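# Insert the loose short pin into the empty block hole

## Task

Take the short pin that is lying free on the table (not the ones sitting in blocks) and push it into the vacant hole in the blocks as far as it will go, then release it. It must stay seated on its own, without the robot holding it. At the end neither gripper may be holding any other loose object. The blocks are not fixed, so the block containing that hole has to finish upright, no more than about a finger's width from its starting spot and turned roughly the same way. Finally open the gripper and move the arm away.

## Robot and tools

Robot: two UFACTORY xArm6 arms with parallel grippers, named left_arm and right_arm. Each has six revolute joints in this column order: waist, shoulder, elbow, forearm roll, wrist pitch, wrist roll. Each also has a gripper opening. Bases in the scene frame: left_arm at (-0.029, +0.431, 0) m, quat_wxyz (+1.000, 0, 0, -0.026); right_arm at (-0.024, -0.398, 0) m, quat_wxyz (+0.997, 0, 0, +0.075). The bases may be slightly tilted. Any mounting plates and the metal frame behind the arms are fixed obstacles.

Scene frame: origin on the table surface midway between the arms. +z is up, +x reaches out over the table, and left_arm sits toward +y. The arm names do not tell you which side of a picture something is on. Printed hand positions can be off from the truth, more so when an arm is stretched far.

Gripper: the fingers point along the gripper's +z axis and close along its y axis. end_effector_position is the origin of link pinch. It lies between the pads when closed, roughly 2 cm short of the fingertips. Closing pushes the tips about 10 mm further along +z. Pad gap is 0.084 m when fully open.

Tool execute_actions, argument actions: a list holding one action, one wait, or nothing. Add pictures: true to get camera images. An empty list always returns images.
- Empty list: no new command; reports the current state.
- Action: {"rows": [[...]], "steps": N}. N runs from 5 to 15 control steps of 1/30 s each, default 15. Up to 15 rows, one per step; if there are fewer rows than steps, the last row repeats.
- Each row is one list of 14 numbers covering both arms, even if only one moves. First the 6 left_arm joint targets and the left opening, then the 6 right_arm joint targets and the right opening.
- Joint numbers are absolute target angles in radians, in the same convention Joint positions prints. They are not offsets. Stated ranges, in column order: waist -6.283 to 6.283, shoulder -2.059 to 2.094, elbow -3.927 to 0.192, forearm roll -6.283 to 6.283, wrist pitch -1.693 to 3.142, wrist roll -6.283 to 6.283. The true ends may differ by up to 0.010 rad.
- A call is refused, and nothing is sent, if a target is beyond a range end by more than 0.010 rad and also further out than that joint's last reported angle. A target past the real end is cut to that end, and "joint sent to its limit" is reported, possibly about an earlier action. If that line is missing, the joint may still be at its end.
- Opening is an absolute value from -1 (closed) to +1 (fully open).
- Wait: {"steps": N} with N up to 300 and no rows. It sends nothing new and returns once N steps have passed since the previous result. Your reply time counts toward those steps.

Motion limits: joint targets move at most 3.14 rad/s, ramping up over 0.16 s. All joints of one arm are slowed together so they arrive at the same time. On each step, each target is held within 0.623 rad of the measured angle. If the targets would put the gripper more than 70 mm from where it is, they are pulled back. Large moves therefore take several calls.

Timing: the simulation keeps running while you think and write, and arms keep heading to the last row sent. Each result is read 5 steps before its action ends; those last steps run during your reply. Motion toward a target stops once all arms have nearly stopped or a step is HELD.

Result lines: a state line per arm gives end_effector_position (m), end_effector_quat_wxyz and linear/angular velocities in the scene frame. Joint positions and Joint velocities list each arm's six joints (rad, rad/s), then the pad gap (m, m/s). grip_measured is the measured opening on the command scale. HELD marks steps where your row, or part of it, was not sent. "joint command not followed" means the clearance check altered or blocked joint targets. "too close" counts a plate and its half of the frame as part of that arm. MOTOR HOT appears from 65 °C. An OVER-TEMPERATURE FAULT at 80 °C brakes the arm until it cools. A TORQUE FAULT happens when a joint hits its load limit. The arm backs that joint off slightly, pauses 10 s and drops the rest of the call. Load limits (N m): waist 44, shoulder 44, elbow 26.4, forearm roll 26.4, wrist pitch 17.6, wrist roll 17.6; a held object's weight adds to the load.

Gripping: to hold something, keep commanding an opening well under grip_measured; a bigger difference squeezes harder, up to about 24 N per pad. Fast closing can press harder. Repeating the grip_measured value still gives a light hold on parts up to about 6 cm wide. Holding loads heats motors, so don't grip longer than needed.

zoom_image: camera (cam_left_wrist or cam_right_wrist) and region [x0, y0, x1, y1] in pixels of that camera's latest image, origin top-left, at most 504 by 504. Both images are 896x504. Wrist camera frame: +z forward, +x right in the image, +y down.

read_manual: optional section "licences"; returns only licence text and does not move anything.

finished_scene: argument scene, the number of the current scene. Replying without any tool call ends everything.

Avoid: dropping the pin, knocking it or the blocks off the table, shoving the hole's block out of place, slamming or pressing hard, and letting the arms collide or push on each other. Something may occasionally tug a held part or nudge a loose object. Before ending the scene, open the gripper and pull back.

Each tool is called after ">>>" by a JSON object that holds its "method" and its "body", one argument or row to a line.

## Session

>>> {"method": "execute_actions", "body": {
  "actions": []
}}

Scene clock: 0.00 s of 4690.00 s.
left_arm: end_effector_position=(+0.2501, +0.5947, +0.2374) grip_measured=+1.00 end_effector_quat_wxyz=(+0.087, -0.059, +0.949, -0.297) end_effector_velocity=(-0.000, -0.001, -0.001) end_effector_angular_velocity=(-0.003, +0.003, -0.000) | right_arm: end_effector_position=(+0.5602, -0.3194, +0.3018) grip_measured=+1.00 end_effector_quat_wxyz=(+0.607, +0.776, +0.167, -0.032) end_effector_velocity=(-0.000, +0.000, +0.001) end_effector_angular_velocity=(+0.001, -0.000, +0.000)
Joint positions: left_arm=[ 0.969 -0.294 -0.81  -0.521  1.491 -2.202  0.084] | right_arm=[ 0.406  0.673 -1.866 -1.167  1.824  0.218  0.084]
Joint velocities: left_arm=[-0.001  0.002  0.002 -0.     0.    -0.001 -0.   ] | right_arm=[ 0.    -0.001  0.     0.001  0.    -0.001 -0.   ]

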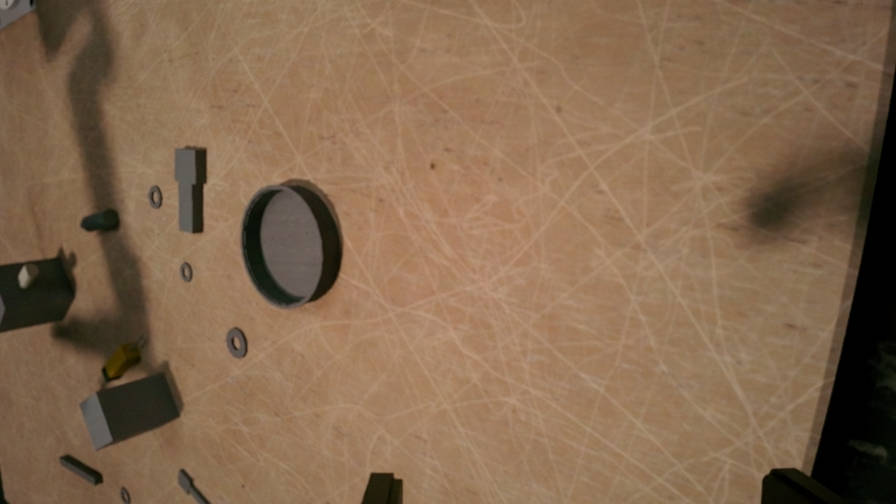

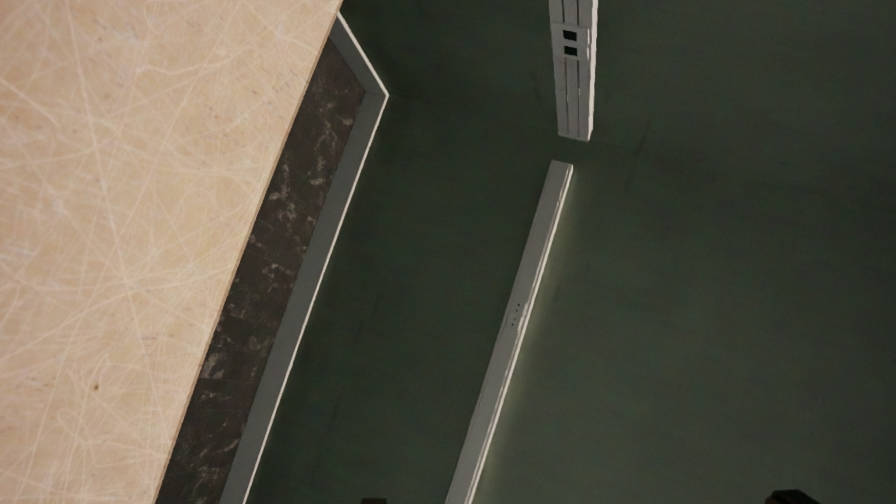

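>>> {"method": "execute_actions", "body": {
  "actions": [
    {"rows": [[-0.651,-0.480,-1.179,0,1.659,-0.703,1, 0.436,0.007,-1.798,0,1.791,0.586,1]], "steps": 15}
  ]
}}

>>> {"method": "execute_actions", "body": {
  "actions": [
    {"steps": 45}
  ],
  "pictures": true
}}

Scene clock: 0.53 s of 4690.00 s.
left_arm: end_effector_position=(+0.2827, +0.5352, +0.3166) grip_measured=+1.00 end_effector_quat_wxyz=(+0.045, +0.396, +0.906, -0.142) end_effector_velocity=(+0.120, -0.345, +0.245) end_effector_angular_velocity=(+0.891, -0.625, -3.470) | right_arm: end_effector_position=(+0.4900, -0.2867, +0.3827) grip_measured=+1.00 end_effector_quat_wxyz=(+0.400, +0.914, +0.044, +0.052) end_effector_velocity=(-0.331, +0.227, +0.206) end_effector_angular_velocity=(+2.223, -0.402, -0.475)
Joint positions: left_arm=[ 0.561 -0.395 -1.011 -0.242  1.58  -1.792  0.084] | right_arm=[ 0.421  0.336 -1.834 -0.777  1.807  0.406  0.084]
Joint velocities: left_arm=[-1.689 -0.283 -0.543  0.778  0.254  1.667 -0.   ] | right_arm=[ 0.053 -1.193  0.127  1.837 -0.053  0.64   0.   ]
Steps of this call (steps 1 to 6: nothing new was sent; steps 7 to 16: the first 10 steps of this action). Readings (joint positions):
7: left_arm=[0.969 -0.294 -0.811 -0.520 1.491 -2.201] | right_arm=[0.406 0.673 -1.866 -1.166 1.824 0.219]
8: left_arm=[0.961 -0.296 -0.815 -0.512 1.494 -2.191] | right_arm=[0.406 0.666 -1.863 -1.156 1.823 0.225]
10: left_arm=[0.896 -0.312 -0.850 -0.455 1.512 -2.122] | right_arm=[0.409 0.609 -1.847 -1.089 1.819 0.264]
14: left_arm=[0.673 -0.374 -0.970 -0.300 1.562 -1.903] | right_arm=[0.418 0.419 -1.842 -0.893 1.811 0.362]
16: the state above

Scene clock: 2.03 s of 4690.00 s.
left_arm: end_effector_position=(+0.2201, +0.2198, +0.3999) grip_measured=+1.00 end_effector_quat_wxyz=(-0.000, +1.000, -0.000, -0.000) end_effector_velocity=(-0.000, -0.000, -0.001) end_effector_angular_velocity=(+0.001, +0.001, +0.001) | right_arm: end_effector_position=(+0.3498, -0.1502, +0.4501) grip_measured=+1.00 end_effector_quat_wxyz=(+0.000, +1.000, -0.000, -0.000) end_effector_velocity=(+0.000, -0.000, +0.000) end_effector_angular_velocity=(+0.000, -0.001, +0.000)
Joint positions: left_arm=[-0.651 -0.48  -1.179  0.     1.659 -0.703  0.084] | right_arm=[ 0.436  0.007 -1.798 -0.     1.791  0.586  0.084]
Joint velocities: left_arm=[-0.     0.001  0.001 -0.    -0.    -0.001  0.   ] | right_arm=[ 0.    -0.001 -0.    -0.001 -0.    -0.    -0.   ]
Kept back: nothing.
Steps of this call (steps 1 to 5: the last 5 steps of your previous action; steps 6 to 45: the robot went on to your last target). Readings (joint positions):
1: left_arm=[0.504 -0.404 -1.028 -0.218 1.588 -1.736] | right_arm=[0.423 0.297 -1.830 -0.714 1.805 0.427]
2: left_arm=[0.448 -0.412 -1.044 -0.195 1.595 -1.680] | right_arm=[0.425 0.261 -1.827 -0.649 1.804 0.447]
4: left_arm=[0.336 -0.425 -1.070 -0.158 1.608 -1.568] | right_arm=[0.427 0.198 -1.821 -0.514 1.801 0.480]
8: left_arm=[0.114 -0.444 -1.107 -0.104 1.625 -1.348] | right_arm=[0.432 0.100 -1.807 -0.246 1.796 0.535]
45: the state above
All arms were judged still, so your last target was given up. Only a new action makes them travel on or press farther. Fingers that are still opening or closing keep moving.

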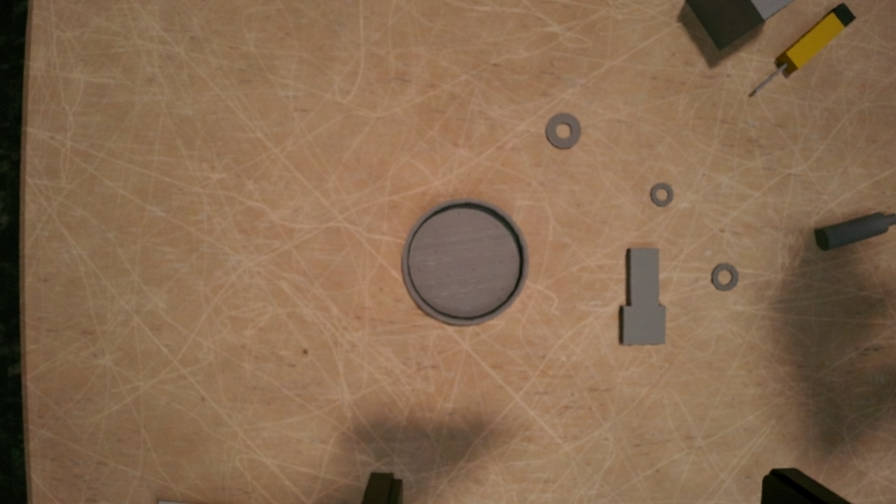

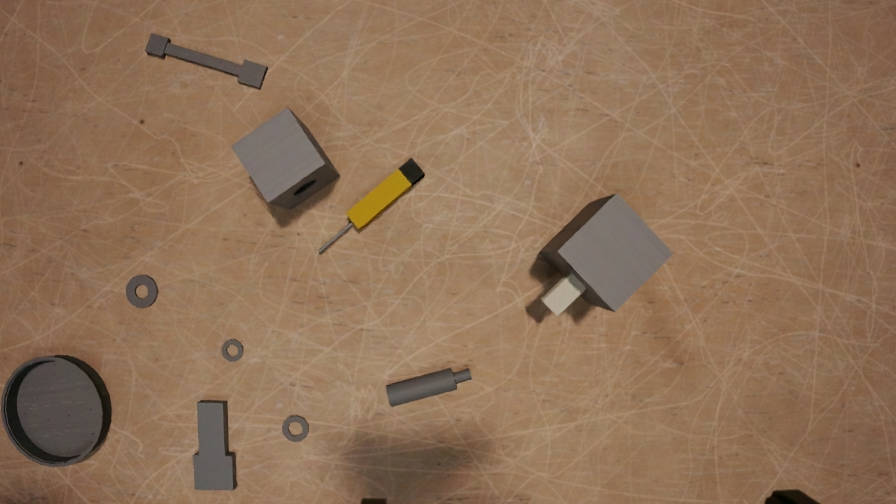

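>>> {"method": "execute_actions", "body": {
  "actions": []
}}

Scene clock: 2.70 s of 4690.00 s.
left_arm: end_effector_position=(+0.2201, +0.2198, +0.3999) grip_measured=+1.00 end_effector_quat_wxyz=(+0.000, +1.000, -0.000, -0.000) end_effector_velocity=(+0.000, +0.000, +0.000) end_effector_angular_velocity=(-0.001, -0.001, +0.001) | right_arm: end_effector_position=(+0.3498, -0.1502, +0.4501) grip_measured=+1.00 end_effector_quat_wxyz=(+0.000, +1.000, -0.000, +0.000) end_effector_velocity=(-0.000, +0.000, -0.000) end_effector_angular_velocity=(-0.001, +0.001, +0.002)
Joint positions: left_arm=[-0.651 -0.48  -1.179  0.     1.659 -0.703  0.084] | right_arm=[ 0.436  0.007 -1.798 -0.     1.791  0.586  0.084]
Joint velocities: left_arm=[ 0.    -0.    -0.001 -0.    -0.    -0.     0.   ] | right_arm=[ 0.001  0.001  0.     0.     0.001 -0.001  0.   ]
Kept back: nothing.
Steps of this call (steps 1 to 20: nothing new was sent). Readings (joint positions):
1: left_arm=[-0.651 -0.480 -1.179 0.000 1.659 -0.703] | right_arm=[0.436 0.007 -1.798 -0.000 1.791 0.586]
2: left_arm=[-0.651 -0.480 -1.179 0.000 1.659 -0.703] | right_arm=[0.436 0.007 -1.798 -0.000 1.791 0.586]
4: left_arm=[-0.651 -0.480 -1.179 0.000 1.659 -0.703] | right_arm=[0.436 0.007 -1.798 -0.000 1.791 0.586]
8: left_arm=[-0.651 -0.480 -1.179 0.000 1.659 -0.703] | right_arm=[0.436 0.007 -1.798 -0.000 1.791 0.586]
20: the state above

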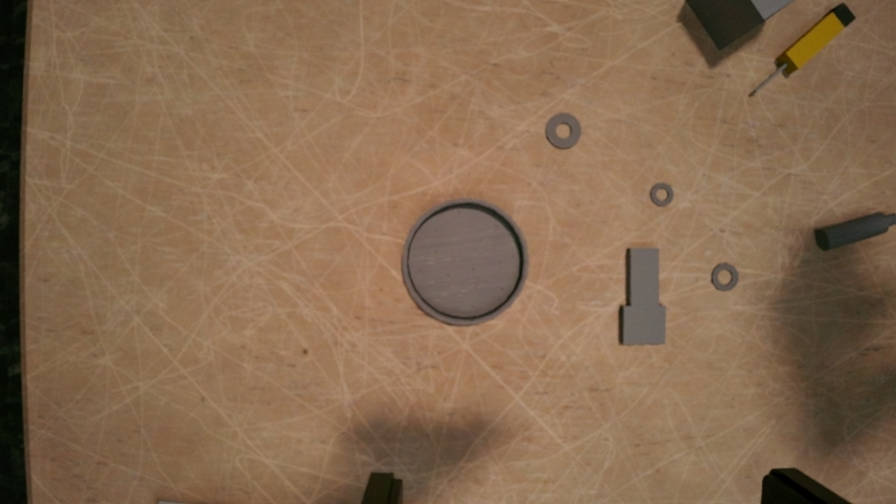

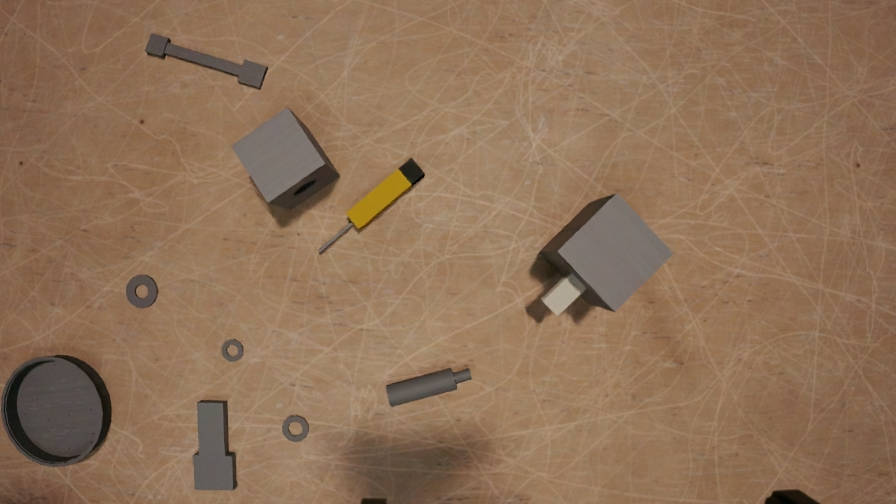

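>>> {"method": "zoom_image", "body": {
  "camera": "cam_right_wrist",
  "region": [200, 80, 500, 420]
}}

Region (200, 80, 500, 420) of cam_right_wrist's 896x504 image, scaled by 1.482, with more detail than that image has; it fills the left 445 columns of this view, and the rest is white.

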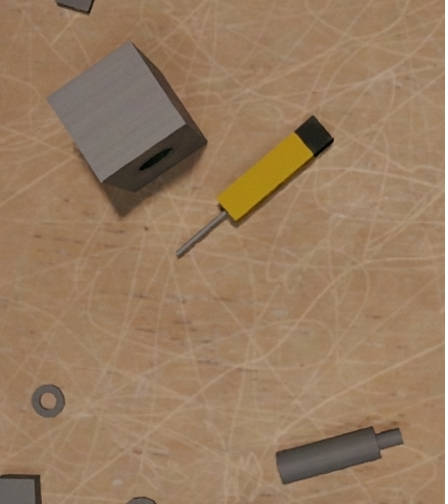

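>>> {"method": "execute_actions", "body": {
  "actions": [
    {"rows": [[-0.55,-0.48,-1.179,0,1.58,-0.6,1,0.436,0.007,-1.798,0,1.70,0.5,1],[-0.45,-0.48,-1.179,0,1.50,-0.5,1,0.436,0.007,-1.798,0,1.62,0.42,1],[-0.35,-0.48,-1.179,0,1.42,-0.4,1,0.436,0.007,-1.798,0,1.54,0.34,1],[-0.25,-0.48,-1.179,0,1.34,-0.3,1,0.436,0.007,-1.798,0,1.46,0.26,1],[-0.15,-0.48,-1.179,0,1.26,-0.2,1,0.436,0.007,-1.798,0,1.38,0.18,1],[-0.1,-0.48,-1.179,0,1.15,-0.1,1,0.436,0.007,-1.798,0,1.30,0.09,1],[-0.1,-0.48,-1.179,0,1.05,0,1,0.436,0.007,-1.798,0,1.25,0,1]], "steps": 15}
  ]
}}

>>> {"method": "execute_actions", "body": {
  "actions": [
    {"steps": 15}
  ],
  "pictures": true
}}

Scene clock: 3.63 s of 4690.00 s.
left_arm: end_effector_position=(+0.3409, +0.2809, +0.4345) grip_measured=+1.00 end_effector_quat_wxyz=(+0.054, +0.988, -0.024, +0.143) end_effector_velocity=(+0.436, +0.280, +0.206) end_effector_angular_velocity=(-0.090, -1.450, -0.396) | right_arm: end_effector_position=(+0.4361, -0.0930, +0.5105) grip_measured=+1.00 end_effector_quat_wxyz=(-0.077, +0.945, +0.233, +0.215) end_effector_velocity=(+0.213, +0.142, +0.257) end_effector_angular_velocity=(+0.152, -1.549, +1.475)
Joint positions: left_arm=[-0.333 -0.48  -1.179  0.     1.351 -0.337  0.084] | right_arm=[ 0.436  0.007 -1.799  0.     1.332  0.103  0.084]
Joint velocities: left_arm=[ 1.061  0.001 -0.006 -0.    -1.373  1.528  0.   ] | right_arm=[ 0.001 -0.011 -0.016  0.001 -1.347 -1.646  0.   ]
Steps of this call (steps 1 to 18: nothing new was sent; steps 19 to 28: the first 10 steps of this action). Readings (joint positions):
19: left_arm=[-0.650 -0.480 -1.179 -0.000 1.658 -0.702] | right_arm=[0.436 0.007 -1.798 -0.000 1.790 0.585]
20: left_arm=[-0.643 -0.480 -1.179 -0.000 1.651 -0.692] | right_arm=[0.436 0.007 -1.798 -0.000 1.780 0.576]
22: left_arm=[-0.580 -0.480 -1.178 -0.001 1.599 -0.625] | right_arm=[0.436 0.007 -1.797 -0.000 1.712 0.509]
26: left_arm=[-0.404 -0.480 -1.179 0.000 1.443 -0.439] | right_arm=[0.436 0.007 -1.798 0.000 1.446 0.237]
28: the state above

Scene clock: 4.13 s of 4690.00 s.
left_arm: end_effector_position=(+0.4223, +0.3609, +0.4881) grip_measured=+1.00 end_effector_quat_wxyz=(+0.023, +0.951, -0.073, +0.298) end_effector_velocity=(+0.001, +0.002, +0.004) end_effector_angular_velocity=(+0.001, -0.010, +0.002) | right_arm: end_effector_position=(+0.4487, -0.0846, +0.5251) grip_measured=+1.00 end_effector_quat_wxyz=(-0.077, +0.923, +0.278, +0.256) end_effector_velocity=(+0.000, +0.000, +0.000) end_effector_angular_velocity=(-0.000, -0.003, +0.001)
Joint positions: left_arm=[-0.102 -0.48  -1.178 -0.     1.051 -0.001  0.084] | right_arm=[ 0.436  0.007 -1.798 -0.     1.25   0.     0.084]
Joint velocities: left_arm=[ 0.006 -0.    -0.005  0.    -0.005  0.004  0.   ] | right_arm=[ 0.    -0.    -0.    -0.001 -0.002 -0.002  0.   ]
Kept back: nothing.
Steps of this call (steps 1 to 5: the last 5 steps of your previous action; steps 6 to 15: the robot went on to your last target). Readings (joint positions):
1: left_arm=[-0.298 -0.480 -1.179 0.000 1.306 -0.286] | right_arm=[0.436 0.006 -1.800 0.000 1.295 0.057]
2: left_arm=[-0.263 -0.480 -1.179 0.000 1.260 -0.235] | right_arm=[0.436 0.006 -1.800 0.000 1.272 0.029]
4: left_arm=[-0.194 -0.480 -1.179 0.000 1.172 -0.136] | right_arm=[0.436 0.006 -1.799 -0.000 1.256 0.008]
8: left_arm=[-0.106 -0.481 -1.181 0.000 1.062 -0.014] | right_arm=[0.436 0.007 -1.797 -0.000 1.251 0.001]
15: the state above

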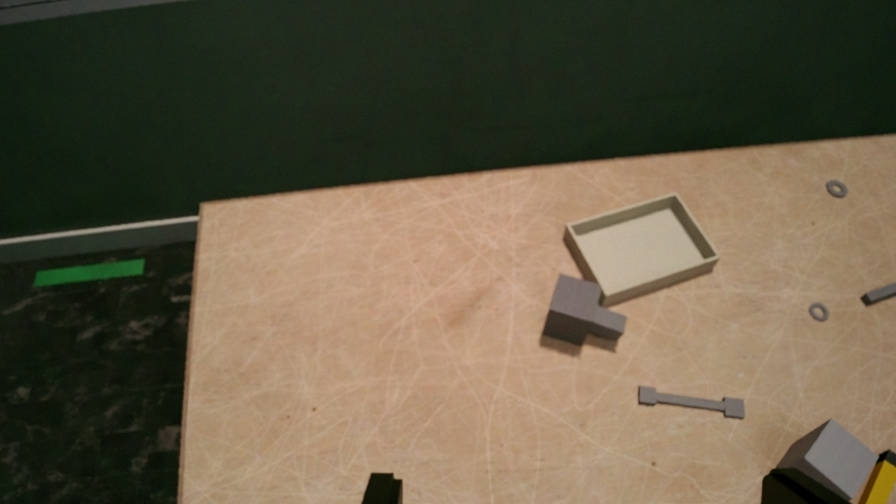

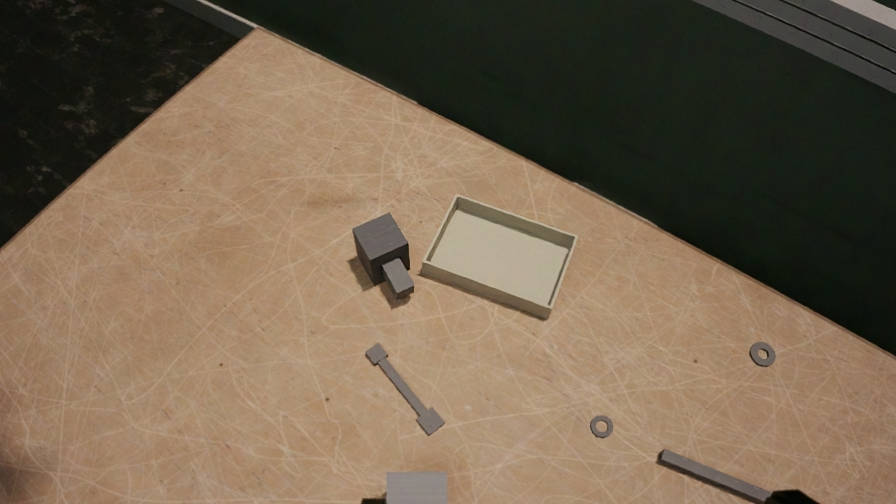

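>>> {"method": "execute_actions", "body": {
  "actions": [
    {"rows": [[-0.1,-0.48,-1.179,0,1.05,0,1,0.33,-0.03,-1.75,0,1.28,0,1],[-0.1,-0.48,-1.179,0,1.05,0,1,0.23,-0.06,-1.70,0,1.31,0,1],[-0.1,-0.48,-1.179,0,1.05,0,1,0.13,-0.09,-1.65,0,1.34,0,1],[-0.1,-0.48,-1.179,0,1.05,0,1,0.03,-0.12,-1.60,0,1.37,0,1],[-0.1,-0.48,-1.179,0,1.05,0,1,-0.07,-0.15,-1.55,0,1.40,0,1],[-0.1,-0.48,-1.179,0,1.05,0,1,-0.17,-0.18,-1.50,0,1.43,0,1],[-0.1,-0.48,-1.179,0,1.05,0,1,-0.27,-0.20,-1.50,0,1.45,0,1]], "steps": 15}
  ]
}}

>>> {"method": "execute_actions", "body": {
  "actions": [
    {"steps": 12}
  ],
  "pictures": true
}}

Scene clock: 4.90 s of 4690.00 s.
left_arm: end_effector_position=(+0.4225, +0.3615, +0.4886) grip_measured=+1.00 end_effector_quat_wxyz=(+0.023, +0.951, -0.073, +0.299) end_effector_velocity=(-0.000, +0.000, +0.000) end_effector_angular_velocity=(-0.000, -0.000, +0.001) | right_arm: end_effector_position=(+0.4776, -0.2369, +0.4929) grip_measured=+1.00 end_effector_quat_wxyz=(-0.032, +0.966, +0.152, +0.206) end_effector_velocity=(+0.027, -0.577, -0.093) end_effector_angular_velocity=(-0.123, +0.376, -1.057)
Joint positions: left_arm=[-0.1   -0.48  -1.179 -0.     1.05  -0.     0.084] | right_arm=[ 0.162 -0.076 -1.673 -0.     1.329  0.     0.084]
Joint velocities: left_arm=[-0.    -0.001  0.001  0.     0.    -0.001 -0.   ] | right_arm=[-1.056 -0.303  0.41  -0.003  0.289  0.001  0.   ]
Steps of this call (steps 1 to 13: the robot went on to your last target; steps 14 to 23: the first 10 steps of this action). Readings (joint positions):
14: left_arm=[-0.100 -0.480 -1.179 -0.000 1.050 -0.000] | right_arm=[0.435 0.007 -1.798 0.000 1.250 0.000]
15: left_arm=[-0.100 -0.480 -1.179 -0.000 1.050 -0.000] | right_arm=[0.429 0.004 -1.794 0.000 1.253 -0.000]
17: left_arm=[-0.100 -0.480 -1.179 -0.000 1.050 -0.000] | right_arm=[0.373 -0.015 -1.766 0.001 1.270 -0.000]
21: left_arm=[-0.100 -0.480 -1.179 -0.000 1.050 -0.000] | right_arm=[0.232 -0.056 -1.700 -0.000 1.310 0.000]
23: the state above

Scene clock: 5.30 s of 4690.00 s.
left_arm: end_effector_position=(+0.4225, +0.3616, +0.4886) grip_measured=+1.00 end_effector_quat_wxyz=(+0.023, +0.951, -0.073, +0.299) end_effector_velocity=(-0.000, +0.000, +0.000) end_effector_angular_velocity=(-0.000, -0.000, -0.000) | right_arm: end_effector_position=(+0.4377, -0.4469, +0.4545) grip_measured=+1.00 end_effector_quat_wxyz=(+0.007, +0.990, -0.052, +0.128) end_effector_velocity=(-0.092, -0.212, -0.037) end_effector_angular_velocity=(+0.010, +0.165, -0.473)
Joint positions: left_arm=[-0.1   -0.48  -1.179 -0.     1.05   0.     0.084] | right_arm=[-0.254 -0.195 -1.508 -0.001  1.445  0.     0.084]
Joint velocities: left_arm=[ 0.    -0.001 -0.    -0.     0.     0.     0.   ] | right_arm=[-0.472 -0.131  0.174 -0.007  0.123  0.     0.   ]
Kept back: nothing.
Steps of this call (steps 1 to 5: the last 5 steps of your previous action; steps 6 to 12: the robot went on to your last target). Readings (joint positions):
1: left_arm=[-0.100 -0.480 -1.179 -0.000 1.050 -0.000] | right_arm=[0.126 -0.086 -1.659 -0.000 1.339 0.000]
2: left_arm=[-0.100 -0.480 -1.179 -0.000 1.050 -0.000] | right_arm=[0.091 -0.096 -1.645 -0.000 1.349 0.000]
4: left_arm=[-0.100 -0.480 -1.179 -0.000 1.050 -0.000] | right_arm=[0.020 -0.117 -1.617 -0.000 1.369 0.000]
8: left_arm=[-0.100 -0.480 -1.179 -0.000 1.050 -0.000] | right_arm=[-0.125 -0.158 -1.559 -0.000 1.409 0.000]
12: the state above

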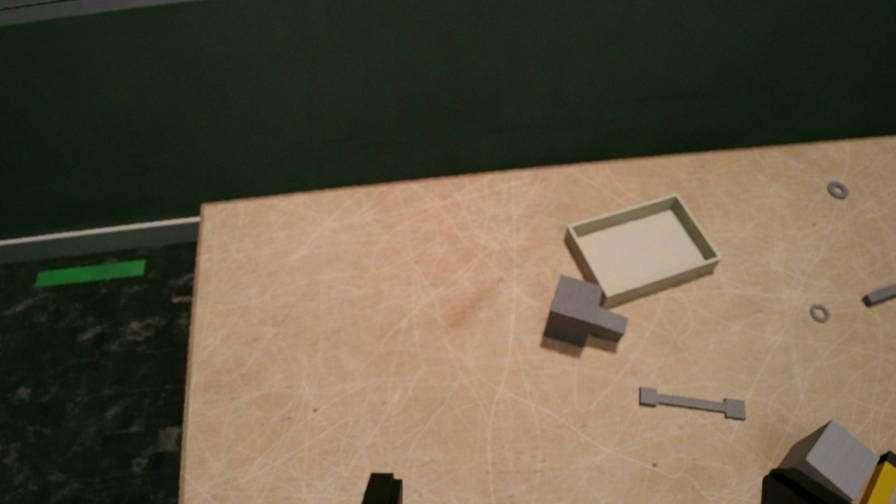

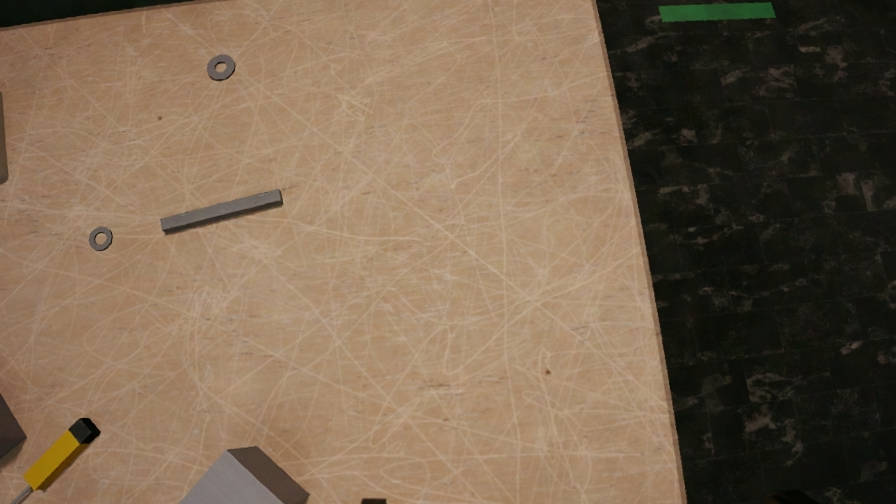

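>>> {"method": "execute_actions", "body": {
  "actions": [
    {"rows": [[-0.2,-0.48,-1.179,0,1.05,0,1,-0.27,-0.20,-1.50,0,1.45,0,1],[-0.35,-0.48,-1.179,0,1.05,0,1,-0.27,-0.20,-1.50,0,1.45,0,1],[-0.5,-0.48,-1.179,0,1.07,0,1,-0.27,-0.20,-1.50,0,1.45,0,1],[-0.65,-0.48,-1.179,0,1.09,0,1,-0.27,-0.20,-1.50,0,1.45,0,1],[-0.8,-0.48,-1.179,0,1.11,0,1,-0.27,-0.20,-1.50,0,1.45,0,1],[-0.95,-0.48,-1.179,0,1.13,0,1,-0.27,-0.20,-1.50,0,1.45,0,1],[-1.1,-0.48,-1.179,0,1.15,0,1,-0.27,-0.20,-1.50,0,1.45,0,1]], "steps": 15}
  ]
}}

>>> {"method": "execute_actions", "body": {
  "actions": [
    {"steps": 22}
  ],
  "pictures": true
}}

Scene clock: 6.87 s of 4690.00 s.
left_arm: end_effector_position=(+0.3722, +0.2227, +0.4823) grip_measured=+1.00 end_effector_quat_wxyz=(+0.068, +0.931, -0.227, +0.277) end_effector_velocity=(-0.284, -0.490, -0.034) end_effector_angular_velocity=(+0.074, +0.144, -1.253) | right_arm: end_effector_position=(+0.4340, -0.4537, +0.4526) grip_measured=+1.00 end_effector_quat_wxyz=(+0.007, +0.990, -0.060, +0.124) end_effector_velocity=(-0.000, -0.000, +0.000) end_effector_angular_velocity=(-0.002, -0.000, +0.001)
Joint positions: left_arm=[-0.426 -0.48  -1.179 -0.     1.079  0.     0.084] | right_arm=[-0.27  -0.2   -1.5    0.     1.45   0.     0.084]
Joint velocities: left_arm=[-1.252  0.001  0.002 -0.001  0.158  0.001 -0.   ] | right_arm=[ 0.    -0.001 -0.    -0.001  0.    -0.001 -0.   ]
Steps of this call (steps 1 to 30: the robot went on to your last target; steps 31 to 37: nothing new was sent; steps 38 to 47: the first 10 steps of this action). Readings (joint positions):
38: left_arm=[-0.101 -0.480 -1.179 0.000 1.050 -0.000] | right_arm=[-0.270 -0.200 -1.500 0.000 1.450 -0.000]
39: left_arm=[-0.108 -0.480 -1.179 0.000 1.050 -0.000] | right_arm=[-0.270 -0.200 -1.500 0.000 1.450 0.000]
41: left_arm=[-0.171 -0.480 -1.179 0.000 1.050 -0.000] | right_arm=[-0.270 -0.200 -1.500 0.000 1.450 -0.000]
45: left_arm=[-0.343 -0.480 -1.179 0.000 1.068 0.000] | right_arm=[-0.270 -0.200 -1.500 -0.000 1.450 0.000]
47: the state above

Scene clock: 7.60 s of 4690.00 s.
left_arm: end_effector_position=(+0.1505, +0.0300, +0.4691) grip_measured=+1.00 end_effector_quat_wxyz=(+0.137, +0.812, -0.526, +0.212) end_effector_velocity=(-0.001, -0.001, -0.003) end_effector_angular_velocity=(+0.006, +0.002, -0.004) | right_arm: end_effector_position=(+0.4340, -0.4537, +0.4526) grip_measured=+1.00 end_effector_quat_wxyz=(+0.007, +0.990, -0.060, +0.124) end_effector_velocity=(+0.000, -0.001, -0.001) end_effector_angular_velocity=(-0.001, +0.001, -0.001)
Joint positions: left_arm=[-1.098 -0.48  -1.179  0.     1.15  -0.     0.084] | right_arm=[-0.27  -0.2   -1.5   -0.     1.45   0.     0.084]
Joint velocities: left_arm=[-0.003  0.003  0.002  0.     0.001  0.001 -0.   ] | right_arm=[-0.001  0.001 -0.    -0.001 -0.001  0.     0.   ]
Kept back: nothing.
Steps of this call (steps 1 to 5: the last 5 steps of your previous action; steps 6 to 22: the robot went on to your last target). Readings (joint positions):
1: left_arm=[-0.468 -0.480 -1.179 -0.000 1.084 0.000] | right_arm=[-0.270 -0.200 -1.500 0.000 1.450 0.000]
2: left_arm=[-0.510 -0.479 -1.179 -0.000 1.089 0.000] | right_arm=[-0.270 -0.200 -1.500 0.000 1.450 -0.000]
4: left_arm=[-0.594 -0.480 -1.179 -0.000 1.098 0.000] | right_arm=[-0.270 -0.200 -1.500 0.000 1.450 0.000]
8: left_arm=[-0.761 -0.480 -1.179 -0.000 1.115 0.000] | right_arm=[-0.270 -0.200 -1.500 0.000 1.450 0.000]
22: the state above

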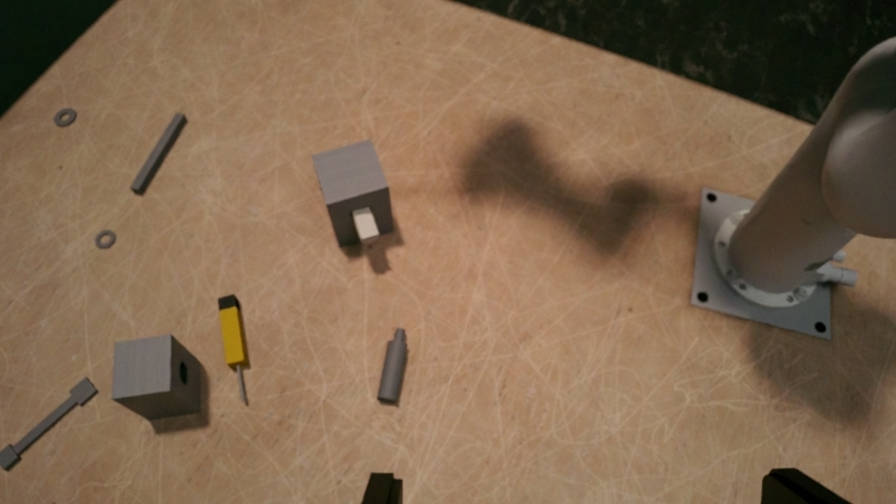

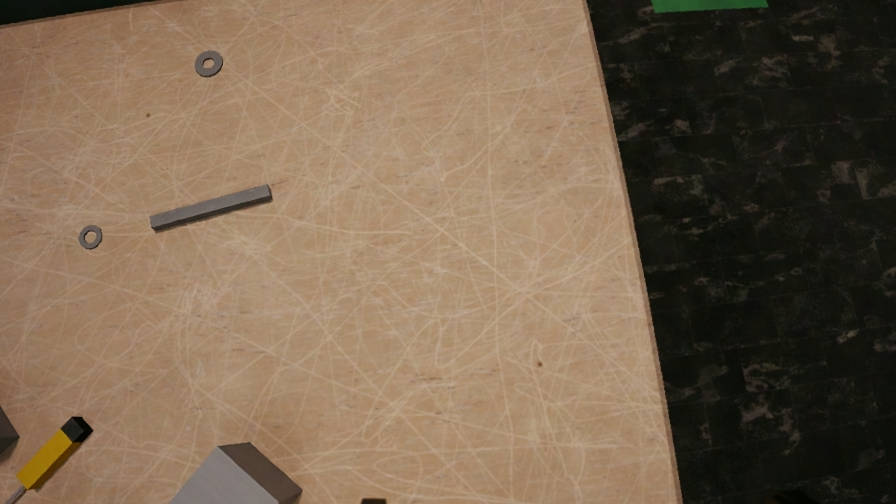

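>>> {"method": "execute_actions", "body": {
  "actions": [
    {"rows": [[-0.7,-0.48,-1.179,0,1.15,0,1,-0.070,-0.020,-1.308,0,0.85,0.412,1]], "steps": 10}
  ]
}}

>>> {"method": "execute_actions", "body": {
  "actions": [
    {"rows": [[-0.5,-0.48,-1.179,0,1.15,0,1,0.130,0.159,-1.116,0,0.25,0.824,1]], "steps": 10}
  ]
}}

>>> {"method": "execute_actions", "body": {
  "actions": [
    {"rows": [[-0.5,-0.48,-1.179,0,1.15,0,1,0.329,0.339,-0.924,0,-0.35,1.236,1]], "steps": 10}
  ]
}}

>>> {"method": "execute_actions", "body": {
  "actions": [
    {"rows": [[-0.5,-0.48,-1.179,0,1.15,0,1,0.529,0.518,-0.732,0,-0.95,1.648,1]], "steps": 12}
  ]
}}

Scene clock: 9.00 s of 4690.00 s.
left_arm: end_effector_position=(+0.1955, +0.0532, +0.4686) grip_measured=+1.00 end_effector_quat_wxyz=(+0.125, +0.841, -0.479, +0.219) end_effector_velocity=(+0.524, +0.311, -0.003) end_effector_angular_velocity=(+0.010, -0.006, +1.385) | right_arm: end_effector_position=(+0.4675, -0.4369, +0.4378) grip_measured=+1.00 end_effector_quat_wxyz=(-0.001, +0.984, -0.084, +0.156) end_effector_velocity=(+0.399, +0.256, -0.296) end_effector_angular_velocity=(+0.309, -0.560, -0.487)
Joint positions: left_arm=[-0.982 -0.48  -1.179 -0.     1.15   0.     0.084] | right_arm=[-0.228 -0.166 -1.463 -0.     1.316  0.092  0.084]
Joint velocities: left_arm=[ 1.381  0.003  0.003  0.012 -0.    -0.003 -0.   ] | right_arm=[ 0.578  0.538  0.567  0.007 -1.639  1.12  -0.   ]
Steps of this call (steps 1 to 30: the robot went on to your last target; steps 31 to 37: nothing new was sent; steps 38 to 42: the first 5 steps of this action). Readings (joint positions):
38: left_arm=[-1.099 -0.480 -1.179 -0.000 1.150 0.000] | right_arm=[-0.270 -0.200 -1.500 -0.000 1.449 0.001]
39: left_arm=[-1.092 -0.480 -1.179 -0.000 1.150 0.000] | right_arm=[-0.267 -0.198 -1.498 -0.000 1.439 0.008]
41: left_arm=[-1.029 -0.480 -1.179 -0.001 1.150 0.000] | right_arm=[-0.246 -0.182 -1.480 -0.000 1.370 0.055]
42: the state above

Scene clock: 9.33 s of 4690.00 s.
left_arm: end_effector_position=(+0.3265, +0.1725, +0.4688) grip_measured=+1.00 end_effector_quat_wxyz=(+0.078, +0.920, -0.299, +0.239) end_effector_velocity=(+0.314, +0.432, -0.001) end_effector_angular_velocity=(+0.005, -0.001, +1.214) | right_arm: end_effector_position=(+0.5622, -0.3328, +0.3346) grip_measured=+1.00 end_effector_quat_wxyz=(-0.069, +0.955, -0.176, +0.228) end_effector_velocity=(+0.197, +0.353, -0.281) end_effector_angular_velocity=(+0.600, -0.580, -0.464)
Joint positions: left_arm=[-0.576 -0.48  -1.179  0.     1.15  -0.     0.084] | right_arm=[-0.039  0.01  -1.276  0.     0.786  0.475  0.084]
Joint velocities: left_arm=[ 1.212 -0.001  0.002  0.006  0.    -0.002  0.   ] | right_arm=[ 0.558  0.51   0.55  -0.001 -1.704  1.152  0.   ]
Steps of this call (steps 1 to 5: the last 5 steps of your previous action; steps 6 to 10: the first 5 steps of this action). Readings (joint positions):
6: left_arm=[-0.734 -0.480 -1.179 0.000 1.150 -0.000] | right_arm=[-0.116 -0.061 -1.352 0.000 0.990 0.317]
7: left_arm=[-0.702 -0.480 -1.179 0.000 1.150 -0.000] | right_arm=[-0.097 -0.043 -1.334 0.000 0.939 0.357]
9: left_arm=[-0.619 -0.480 -1.179 -0.000 1.150 0.000] | right_arm=[-0.057 -0.008 -1.295 0.000 0.841 0.437]
10: the state above

Scene clock: 9.67 s of 4690.00 s.
left_arm: end_effector_position=(+0.3446, +0.1997, +0.4689) grip_measured=+1.00 end_effector_quat_wxyz=(+0.069, +0.931, -0.265, +0.242) end_effector_velocity=(+0.001, +0.003, +0.000) end_effector_angular_velocity=(+0.000, -0.001, +0.007) | right_arm: end_effector_position=(+0.5872, -0.2028, +0.2409) grip_measured=+1.00 end_effector_quat_wxyz=(-0.193, +0.901, -0.266, +0.283) end_effector_velocity=(-0.048, +0.380, -0.269) end_effector_angular_velocity=(+0.956, -0.394, -0.353)
Joint positions: left_arm=[-0.502 -0.48  -1.179 -0.     1.15   0.     0.084] | right_arm=[ 0.16   0.187 -1.087  0.     0.201  0.885  0.084]
Joint velocities: left_arm=[ 0.007 -0.001  0.     0.001 -0.     0.     0.   ] | right_arm=[ 0.587  0.544  0.588  0.    -1.798  1.228 -0.   ]
Steps of this call (steps 1 to 5: the last 5 steps of your previous action; steps 6 to 10: the first 5 steps of this action). Readings (joint positions):
6: left_arm=[-0.502 -0.480 -1.179 -0.000 1.150 0.000] | right_arm=[0.079 0.113 -1.166 0.000 0.415 0.718]
7: left_arm=[-0.502 -0.480 -1.179 -0.000 1.150 0.000] | right_arm=[0.099 0.131 -1.146 0.000 0.359 0.760]
9: left_arm=[-0.502 -0.480 -1.179 -0.000 1.150 0.000] | right_arm=[0.140 0.168 -1.107 0.000 0.258 0.844]
10: the state above

Scene clock: 10.07 s of 4690.00 s.
left_arm: end_effector_position=(+0.3451, +0.2003, +0.4689) grip_measured=+1.00 end_effector_quat_wxyz=(+0.069, +0.931, -0.264, +0.242) end_effector_velocity=(+0.001, +0.000, -0.001) end_effector_angular_velocity=(+0.001, +0.000, +0.000) | right_arm: end_effector_position=(+0.5084, -0.0628, +0.1553) grip_measured=+1.00 end_effector_quat_wxyz=(-0.400, +0.800, -0.360, +0.265) end_effector_velocity=(-0.331, +0.283, -0.114) end_effector_angular_velocity=(+1.472, -0.190, -0.073)
Joint positions: left_arm=[-0.5   -0.48  -1.179 -0.     1.15   0.     0.084] | right_arm=[ 0.412  0.414 -0.844  0.    -0.57   1.407  0.084]
Joint velocities: left_arm=[ 0.001  0.002 -0.     0.    -0.     0.001 -0.   ] | right_arm=[ 0.661  0.586  0.621 -0.001 -2.152  1.359  0.   ]
Steps of this call (steps 1 to 5: the last 5 steps of your previous action; steps 6 to 12: the first 7 steps of this action). Readings (joint positions):
6: left_arm=[-0.501 -0.480 -1.179 -0.000 1.150 0.000] | right_arm=[0.285 0.299 -0.967 -0.000 -0.203 1.144]
7: left_arm=[-0.501 -0.480 -1.179 -0.000 1.150 0.000] | right_arm=[0.306 0.318 -0.947 -0.000 -0.260 1.187]
9: left_arm=[-0.500 -0.480 -1.179 -0.000 1.150 0.000] | right_arm=[0.348 0.356 -0.906 -0.000 -0.368 1.275]
12: the state above

>>> {"method": "execute_actions", "body": {
  "actions": [
    {"rows": [[-0.5,-0.48,-1.179,0,1.15,0,1,0.729,0.698,-0.540,0,-1.467,2.06,1]], "steps": 15}
  ]
}}

>>> {"method": "execute_actions", "body": {
  "actions": [
    {"steps": 10}
  ],
  "pictures": true
}}

Scene clock: 10.63 s of 4690.00 s.
left_arm: end_effector_position=(+0.3451, +0.2004, +0.4689) grip_measured=+1.00 end_effector_quat_wxyz=(+0.069, +0.931, -0.264, +0.242) end_effector_velocity=(+0.000, +0.000, -0.000) end_effector_angular_velocity=(+0.000, +0.000, +0.000) | right_arm: end_effector_position=(+0.3266, -0.0053, +0.1105) grip_measured=+1.00 end_effector_quat_wxyz=(-0.590, +0.675, -0.433, +0.094) end_effector_velocity=(-0.436, -0.004, -0.085) end_effector_angular_velocity=(+0.994, +0.615, +0.278)
Joint positions: left_arm=[-0.5   -0.48  -1.179 -0.     1.15  -0.     0.084] | right_arm=[ 0.692  0.665 -0.575 -0.    -1.37   1.983  0.084]
Joint velocities: left_arm=[ 0.    -0.     0.001  0.    -0.    -0.    -0.   ] | right_arm=[ 0.609  0.547  0.595 -0.004 -1.474  1.169  0.   ]
Steps of this call (steps 1 to 5: the last 5 steps of your previous action; steps 6 to 7: the robot went on to your last target; steps 8 to 17: the first 10 steps of this action). Readings (joint positions):
8: left_arm=[-0.500 -0.480 -1.179 -0.000 1.150 0.000] | right_arm=[0.528 0.517 -0.732 -0.000 -0.943 1.644]
9: left_arm=[-0.500 -0.480 -1.179 -0.000 1.150 0.000] | right_arm=[0.531 0.520 -0.731 0.000 -0.957 1.654]
11: left_arm=[-0.500 -0.480 -1.179 -0.000 1.150 0.000] | right_arm=[0.555 0.540 -0.710 0.001 -1.029 1.711]
15: left_arm=[-0.500 -0.480 -1.179 -0.000 1.150 0.000] | right_arm=[0.648 0.625 -0.618 -0.000 -1.258 1.894]
17: the state above

Scene clock: 10.97 s of 4690.00 s.
left_arm: end_effector_position=(+0.3451, +0.2004, +0.4689) grip_measured=+1.00 end_effector_quat_wxyz=(+0.069, +0.931, -0.264, +0.242) end_effector_velocity=(+0.000, +0.000, -0.001) end_effector_angular_velocity=(+0.001, +0.001, -0.000) | right_arm: end_effector_position=(+0.3016, -0.0063, +0.1094) grip_measured=+1.00 end_effector_quat_wxyz=(+0.606, -0.658, +0.442, -0.062) end_effector_velocity=(-0.004, -0.002, -0.005) end_effector_angular_velocity=(-0.006, +0.011, +0.005)
Joint positions: left_arm=[-0.5   -0.48  -1.179  0.     1.15  -0.     0.084] | right_arm=[ 0.728  0.697 -0.541  0.    -1.466  2.06   0.084]
Joint velocities: left_arm=[ 0.     0.     0.001 -0.    -0.     0.     0.   ] | right_arm=[ 0.004  0.007  0.009 -0.002 -0.004  0.004  0.   ]
Kept back: nothing.
Steps of this call (steps 1 to 5: the last 5 steps of your previous action; steps 6 to 10: the robot went on to your last target). Readings (joint positions):
1: left_arm=[-0.500 -0.480 -1.179 -0.000 1.150 -0.000] | right_arm=[0.710 0.681 -0.557 -0.000 -1.412 2.016]
2: left_arm=[-0.500 -0.480 -1.179 -0.000 1.150 -0.000] | right_arm=[0.721 0.691 -0.546 -0.000 -1.439 2.038]
4: left_arm=[-0.500 -0.480 -1.179 -0.000 1.150 -0.000] | right_arm=[0.728 0.697 -0.540 -0.000 -1.459 2.054]
8: left_arm=[-0.500 -0.480 -1.179 0.000 1.150 0.000] | right_arm=[0.728 0.697 -0.542 0.000 -1.466 2.059]
10: the state above

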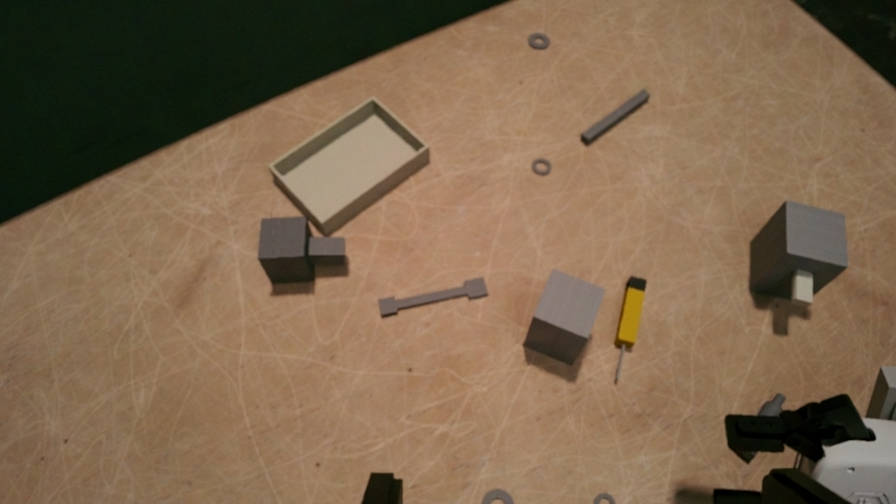

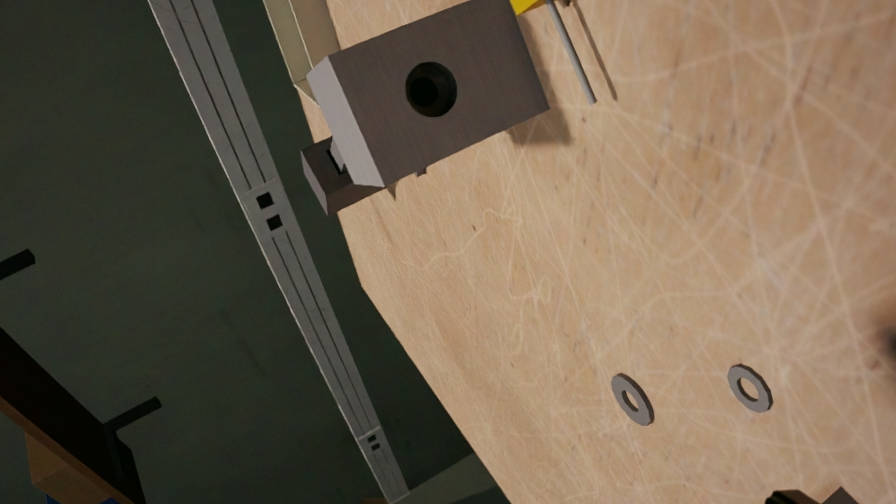

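>>> {"method": "zoom_image", "body": {
  "camera": "cam_right_wrist",
  "region": [290, 0, 590, 200]
}}

Region (290, 0, 590, 200) of cam_right_wrist's 896x504 image, scaled by 1.680, with more detail than that image has.

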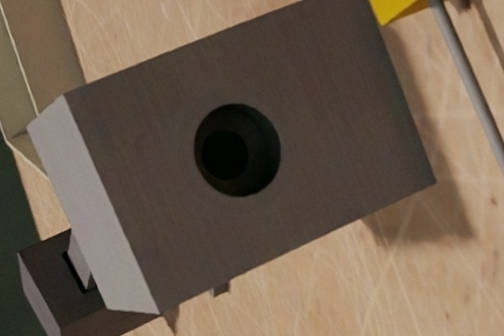

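>>> {"method": "execute_actions", "body": {
  "actions": [
    {"rows": [[-0.6,-0.40,-1.15,-0.45,0.53,0.09,-1,0.68,0.10,-0.88,0,-0.85,2.075,1]], "steps": 11}
  ]
}}

>>> {"method": "execute_actions", "body": {
  "actions": [
    {"rows": [[-0.75,-0.25,-1.10,-0.9,-0.1,0.18,-1,0.65,0.048,-0.90,0,-0.25,2.085,1]], "steps": 10}
  ]
}}

>>> {"method": "execute_actions", "body": {
  "actions": [
    {"rows": [[-0.95,0.0,-1.05,-1.354,-0.7,0.27,-1,0.621,0.048,-0.90,0,0.33,2.091,1]], "steps": 10}
  ]
}}

>>> {"method": "execute_actions", "body": {
  "actions": [
    {"rows": [[-1.15,0.40,-1.0,-1.354,-0.979,0.27,-1,0.621,0.048,-0.90,0,0.852,2.091,0.3]], "steps": 15}
  ]
}}

>>> {"method": "execute_actions", "body": {
  "actions": [
    {"steps": 9}
  ],
  "pictures": true
}}

Scene clock: 14.40 s of 4690.00 s.
left_arm: end_effector_position=(+0.3570, +0.1459, +0.4964) grip_measured=+0.05 end_effector_quat_wxyz=(+0.162, +0.902, -0.264, +0.302) end_effector_velocity=(+0.109, -0.488, +0.294) end_effector_angular_velocity=(-2.093, -0.677, -0.353) | right_arm: end_effector_position=(+0.3347, +0.0249, +0.1688) grip_measured=+1.00 end_effector_quat_wxyz=(+0.633, -0.637, +0.434, -0.067) end_effector_velocity=(+0.239, +0.211, +0.521) end_effector_angular_velocity=(+0.488, -0.381, -0.087)
Joint positions: left_arm=[-0.534 -0.454 -1.169 -0.153  0.939  0.031  0.046] | right_arm=[ 0.718  0.561 -0.618 -0.    -1.323  2.063  0.084]
Joint velocities: left_arm=[-0.359  0.294  0.098 -1.545 -2.101  0.303 -0.207] | right_arm=[-0.082 -1.023 -0.606 -0.     1.01   0.025  0.   ]
Steps of this call (steps 1 to 30: the robot went on to your last target; steps 31 to 90: nothing new was sent; then 0.23 s passed at rest; steps 91 to 96: the first 6 steps of this action). Readings (joint positions):
91: left_arm=[-0.500 -0.480 -1.179 -0.001 1.149 0.000] | right_arm=[0.729 0.697 -0.540 -0.000 -1.466 2.060]
92: left_arm=[-0.501 -0.479 -1.178 -0.007 1.139 0.002] | right_arm=[0.728 0.690 -0.543 -0.000 -1.456 2.060]
94: left_arm=[-0.512 -0.471 -1.175 -0.057 1.070 0.012] | right_arm=[0.724 0.635 -0.573 0.000 -1.394 2.062]
96: the state above

Scene clock: 14.73 s of 4690.00 s.
left_arm: end_effector_position=(+0.3936, +0.0677, +0.5744) grip_measured=-1.00 end_effector_quat_wxyz=(+0.369, +0.807, -0.158, +0.433) end_effector_velocity=(+0.200, -0.168, +0.127) end_effector_angular_velocity=(-1.997, -0.175, +0.780) | right_arm: end_effector_position=(+0.3976, +0.0648, +0.3249) grip_measured=+1.00 end_effector_quat_wxyz=(+0.654, -0.612, +0.438, -0.077) end_effector_velocity=(+0.204, +0.041, +0.269) end_effector_angular_velocity=(-0.727, +0.744, -0.205)
Joint positions: left_arm=[-0.642 -0.362 -1.139 -0.585  0.353  0.117  0.   ] | right_arm=[ 0.682  0.235 -0.799 -0.    -0.872  2.075  0.084]
Joint velocities: left_arm=[-0.619  0.596  0.178 -1.861 -2.539  0.369  0.   ] | right_arm=[-0.196 -1.079 -0.572  0.002  2.689  0.06  -0.   ]
Steps of this call (steps 1 to 5: the last 5 steps of your previous action; steps 6 to 10: the first 5 steps of this action). Readings (joint positions):
6: left_arm=[-0.596 -0.403 -1.152 -0.427 0.564 0.085] | right_arm=[0.702 0.366 -0.730 -0.000 -1.124 2.068]
7: left_arm=[-0.601 -0.398 -1.150 -0.451 0.531 0.090] | right_arm=[0.699 0.335 -0.747 -0.000 -1.083 2.069]
9: left_arm=[-0.624 -0.379 -1.144 -0.528 0.430 0.106] | right_arm=[0.689 0.270 -0.781 -0.000 -0.956 2.073]
10: the state above

Scene clock: 15.07 s of 4690.00 s.
left_arm: end_effector_position=(+0.4429, +0.0665, +0.5391) grip_measured=-1.00 end_effector_quat_wxyz=(+0.421, +0.756, +0.049, +0.498) end_effector_velocity=(+0.111, +0.014, -0.467) end_effector_angular_velocity=(-0.438, +0.550, +1.353) | right_arm: end_effector_position=(+0.4126, +0.0426, +0.2814) grip_measured=+1.00 end_effector_quat_wxyz=(-0.433, +0.717, -0.543, +0.058) end_effector_velocity=(-0.112, -0.215, -0.609) end_effector_angular_velocity=(-1.644, +1.656, -0.131)
Joint positions: left_arm=[-0.801 -0.19  -1.094 -1.018 -0.253  0.204  0.   ] | right_arm=[ 0.64   0.056 -0.896 -0.    -0.063  2.087  0.084]
Joint velocities: left_arm=[-0.692  0.859  0.17  -1.546 -2.024  0.303  0.   ] | right_arm=[-0.115  0.043  0.071  0.003  2.219  0.022 -0.   ]
Steps of this call (steps 1 to 5: the last 5 steps of your previous action; steps 6 to 10: the first 5 steps of this action). Readings (joint positions):
6: left_arm=[-0.744 -0.251 -1.096 -0.881 -0.068 0.176] | right_arm=[0.653 0.068 -0.890 0.000 -0.338 2.084]
7: left_arm=[-0.751 -0.244 -1.096 -0.900 -0.096 0.180] | right_arm=[0.651 0.059 -0.896 0.000 -0.280 2.085]
9: left_arm=[-0.779 -0.216 -1.097 -0.968 -0.187 0.194] | right_arm=[0.644 0.054 -0.898 -0.000 -0.138 2.086]
10: the state above

Scene clock: 15.57 s of 4690.00 s.
left_arm: end_effector_position=(+0.4043, +0.0510, +0.2829) grip_measured=-1.00 end_effector_quat_wxyz=(+0.196, +0.814, +0.122, +0.532) end_effector_velocity=(-0.211, -0.063, -0.499) end_effector_angular_velocity=(+1.278, -0.111, +0.076) | right_arm: end_effector_position=(+0.3087, -0.0749, +0.1328) grip_measured=+0.29 end_effector_quat_wxyz=(-0.025, +0.790, -0.613, +0.003) end_effector_velocity=(-0.194, -0.190, -0.099) end_effector_angular_velocity=(-0.760, +0.782, -0.004)
Joint positions: left_arm=[-1.09   0.285 -1.015 -1.343 -0.884  0.267  0.   ] | right_arm=[ 0.621  0.049 -0.898  0.     0.798  2.091  0.056]
Joint velocities: left_arm=[-0.602  1.158  0.149 -0.102 -0.942  0.028  0.   ] | right_arm=[-0.002 -0.001  0.01   0.     1.082  0.001  0.   ]
Steps of this call (steps 1 to 5: the last 5 steps of your previous action; steps 6 to 15: the first 10 steps of this action). Readings (joint positions):
6: left_arm=[-0.924 -0.030 -1.054 -1.293 -0.617 0.258] | right_arm=[0.622 0.051 -0.896 0.000 0.300 2.091]
7: left_arm=[-0.941 -0.006 -1.051 -1.320 -0.656 0.261] | right_arm=[0.621 0.050 -0.898 0.000 0.328 2.091]
9: left_arm=[-0.975 0.061 -1.045 -1.327 -0.705 0.262] | right_arm=[0.622 0.049 -0.901 -0.000 0.419 2.091]
13: left_arm=[-1.051 0.209 -1.025 -1.337 -0.822 0.265] | right_arm=[0.621 0.049 -0.898 -0.000 0.695 2.091]
15: the state above

Scene clock: 15.87 s of 4690.00 s.
left_arm: end_effector_position=(+0.3828, +0.0472, +0.2392) grip_measured=-1.00 end_effector_quat_wxyz=(+0.146, +0.819, +0.089, +0.548) end_effector_velocity=(+0.001, -0.000, +0.010) end_effector_angular_velocity=(-0.015, -0.013, +0.006) | right_arm: end_effector_position=(+0.3004, -0.0831, +0.1304) grip_measured=+0.29 end_effector_quat_wxyz=(-0.001, +0.790, -0.613, +0.000) end_effector_velocity=(-0.003, -0.003, -0.003) end_effector_angular_velocity=(-0.011, +0.010, +0.000)
Joint positions: left_arm=[-1.149  0.396 -1.003 -1.354 -0.979  0.27   0.   ] | right_arm=[ 0.621  0.048 -0.901 -0.     0.851  2.091  0.056]
Joint velocities: left_arm=[ 0.001 -0.012 -0.005 -0.001 -0.008  0.     0.   ] | right_arm=[-0.001  0.001  0.006 -0.001  0.007 -0.001  0.   ]
Kept back: nothing.
Steps of this call (steps 1 to 5: the last 5 steps of your previous action; steps 6 to 9: the robot went on to your last target). Readings (joint positions):
1: left_arm=[-1.110 0.324 -1.010 -1.347 -0.916 0.268] | right_arm=[0.621 0.049 -0.897 0.000 0.825 2.091]
2: left_arm=[-1.129 0.359 -1.004 -1.350 -0.942 0.269] | right_arm=[0.621 0.049 -0.898 0.000 0.838 2.091]
4: left_arm=[-1.148 0.398 -0.995 -1.353 -0.968 0.270] | right_arm=[0.621 0.048 -0.900 -0.000 0.848 2.091]
8: left_arm=[-1.149 0.397 -1.002 -1.354 -0.979 0.270] | right_arm=[0.621 0.048 -0.901 -0.000 0.851 2.091]
9: the state above

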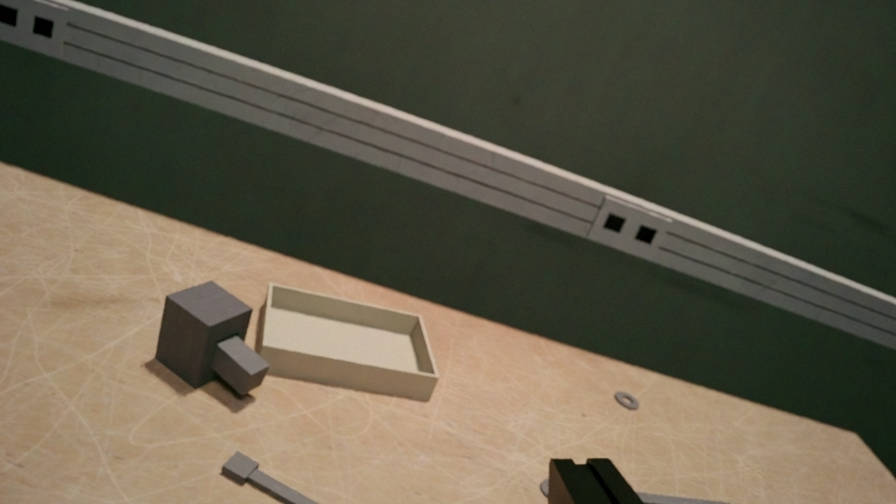

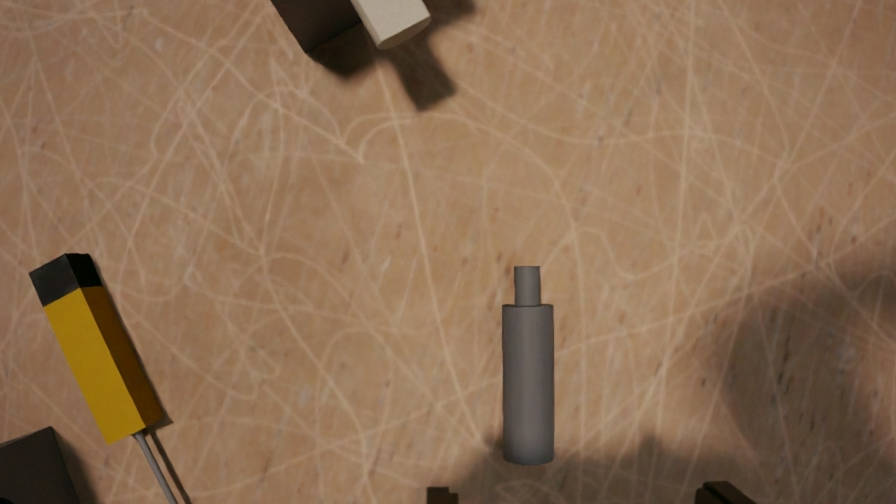

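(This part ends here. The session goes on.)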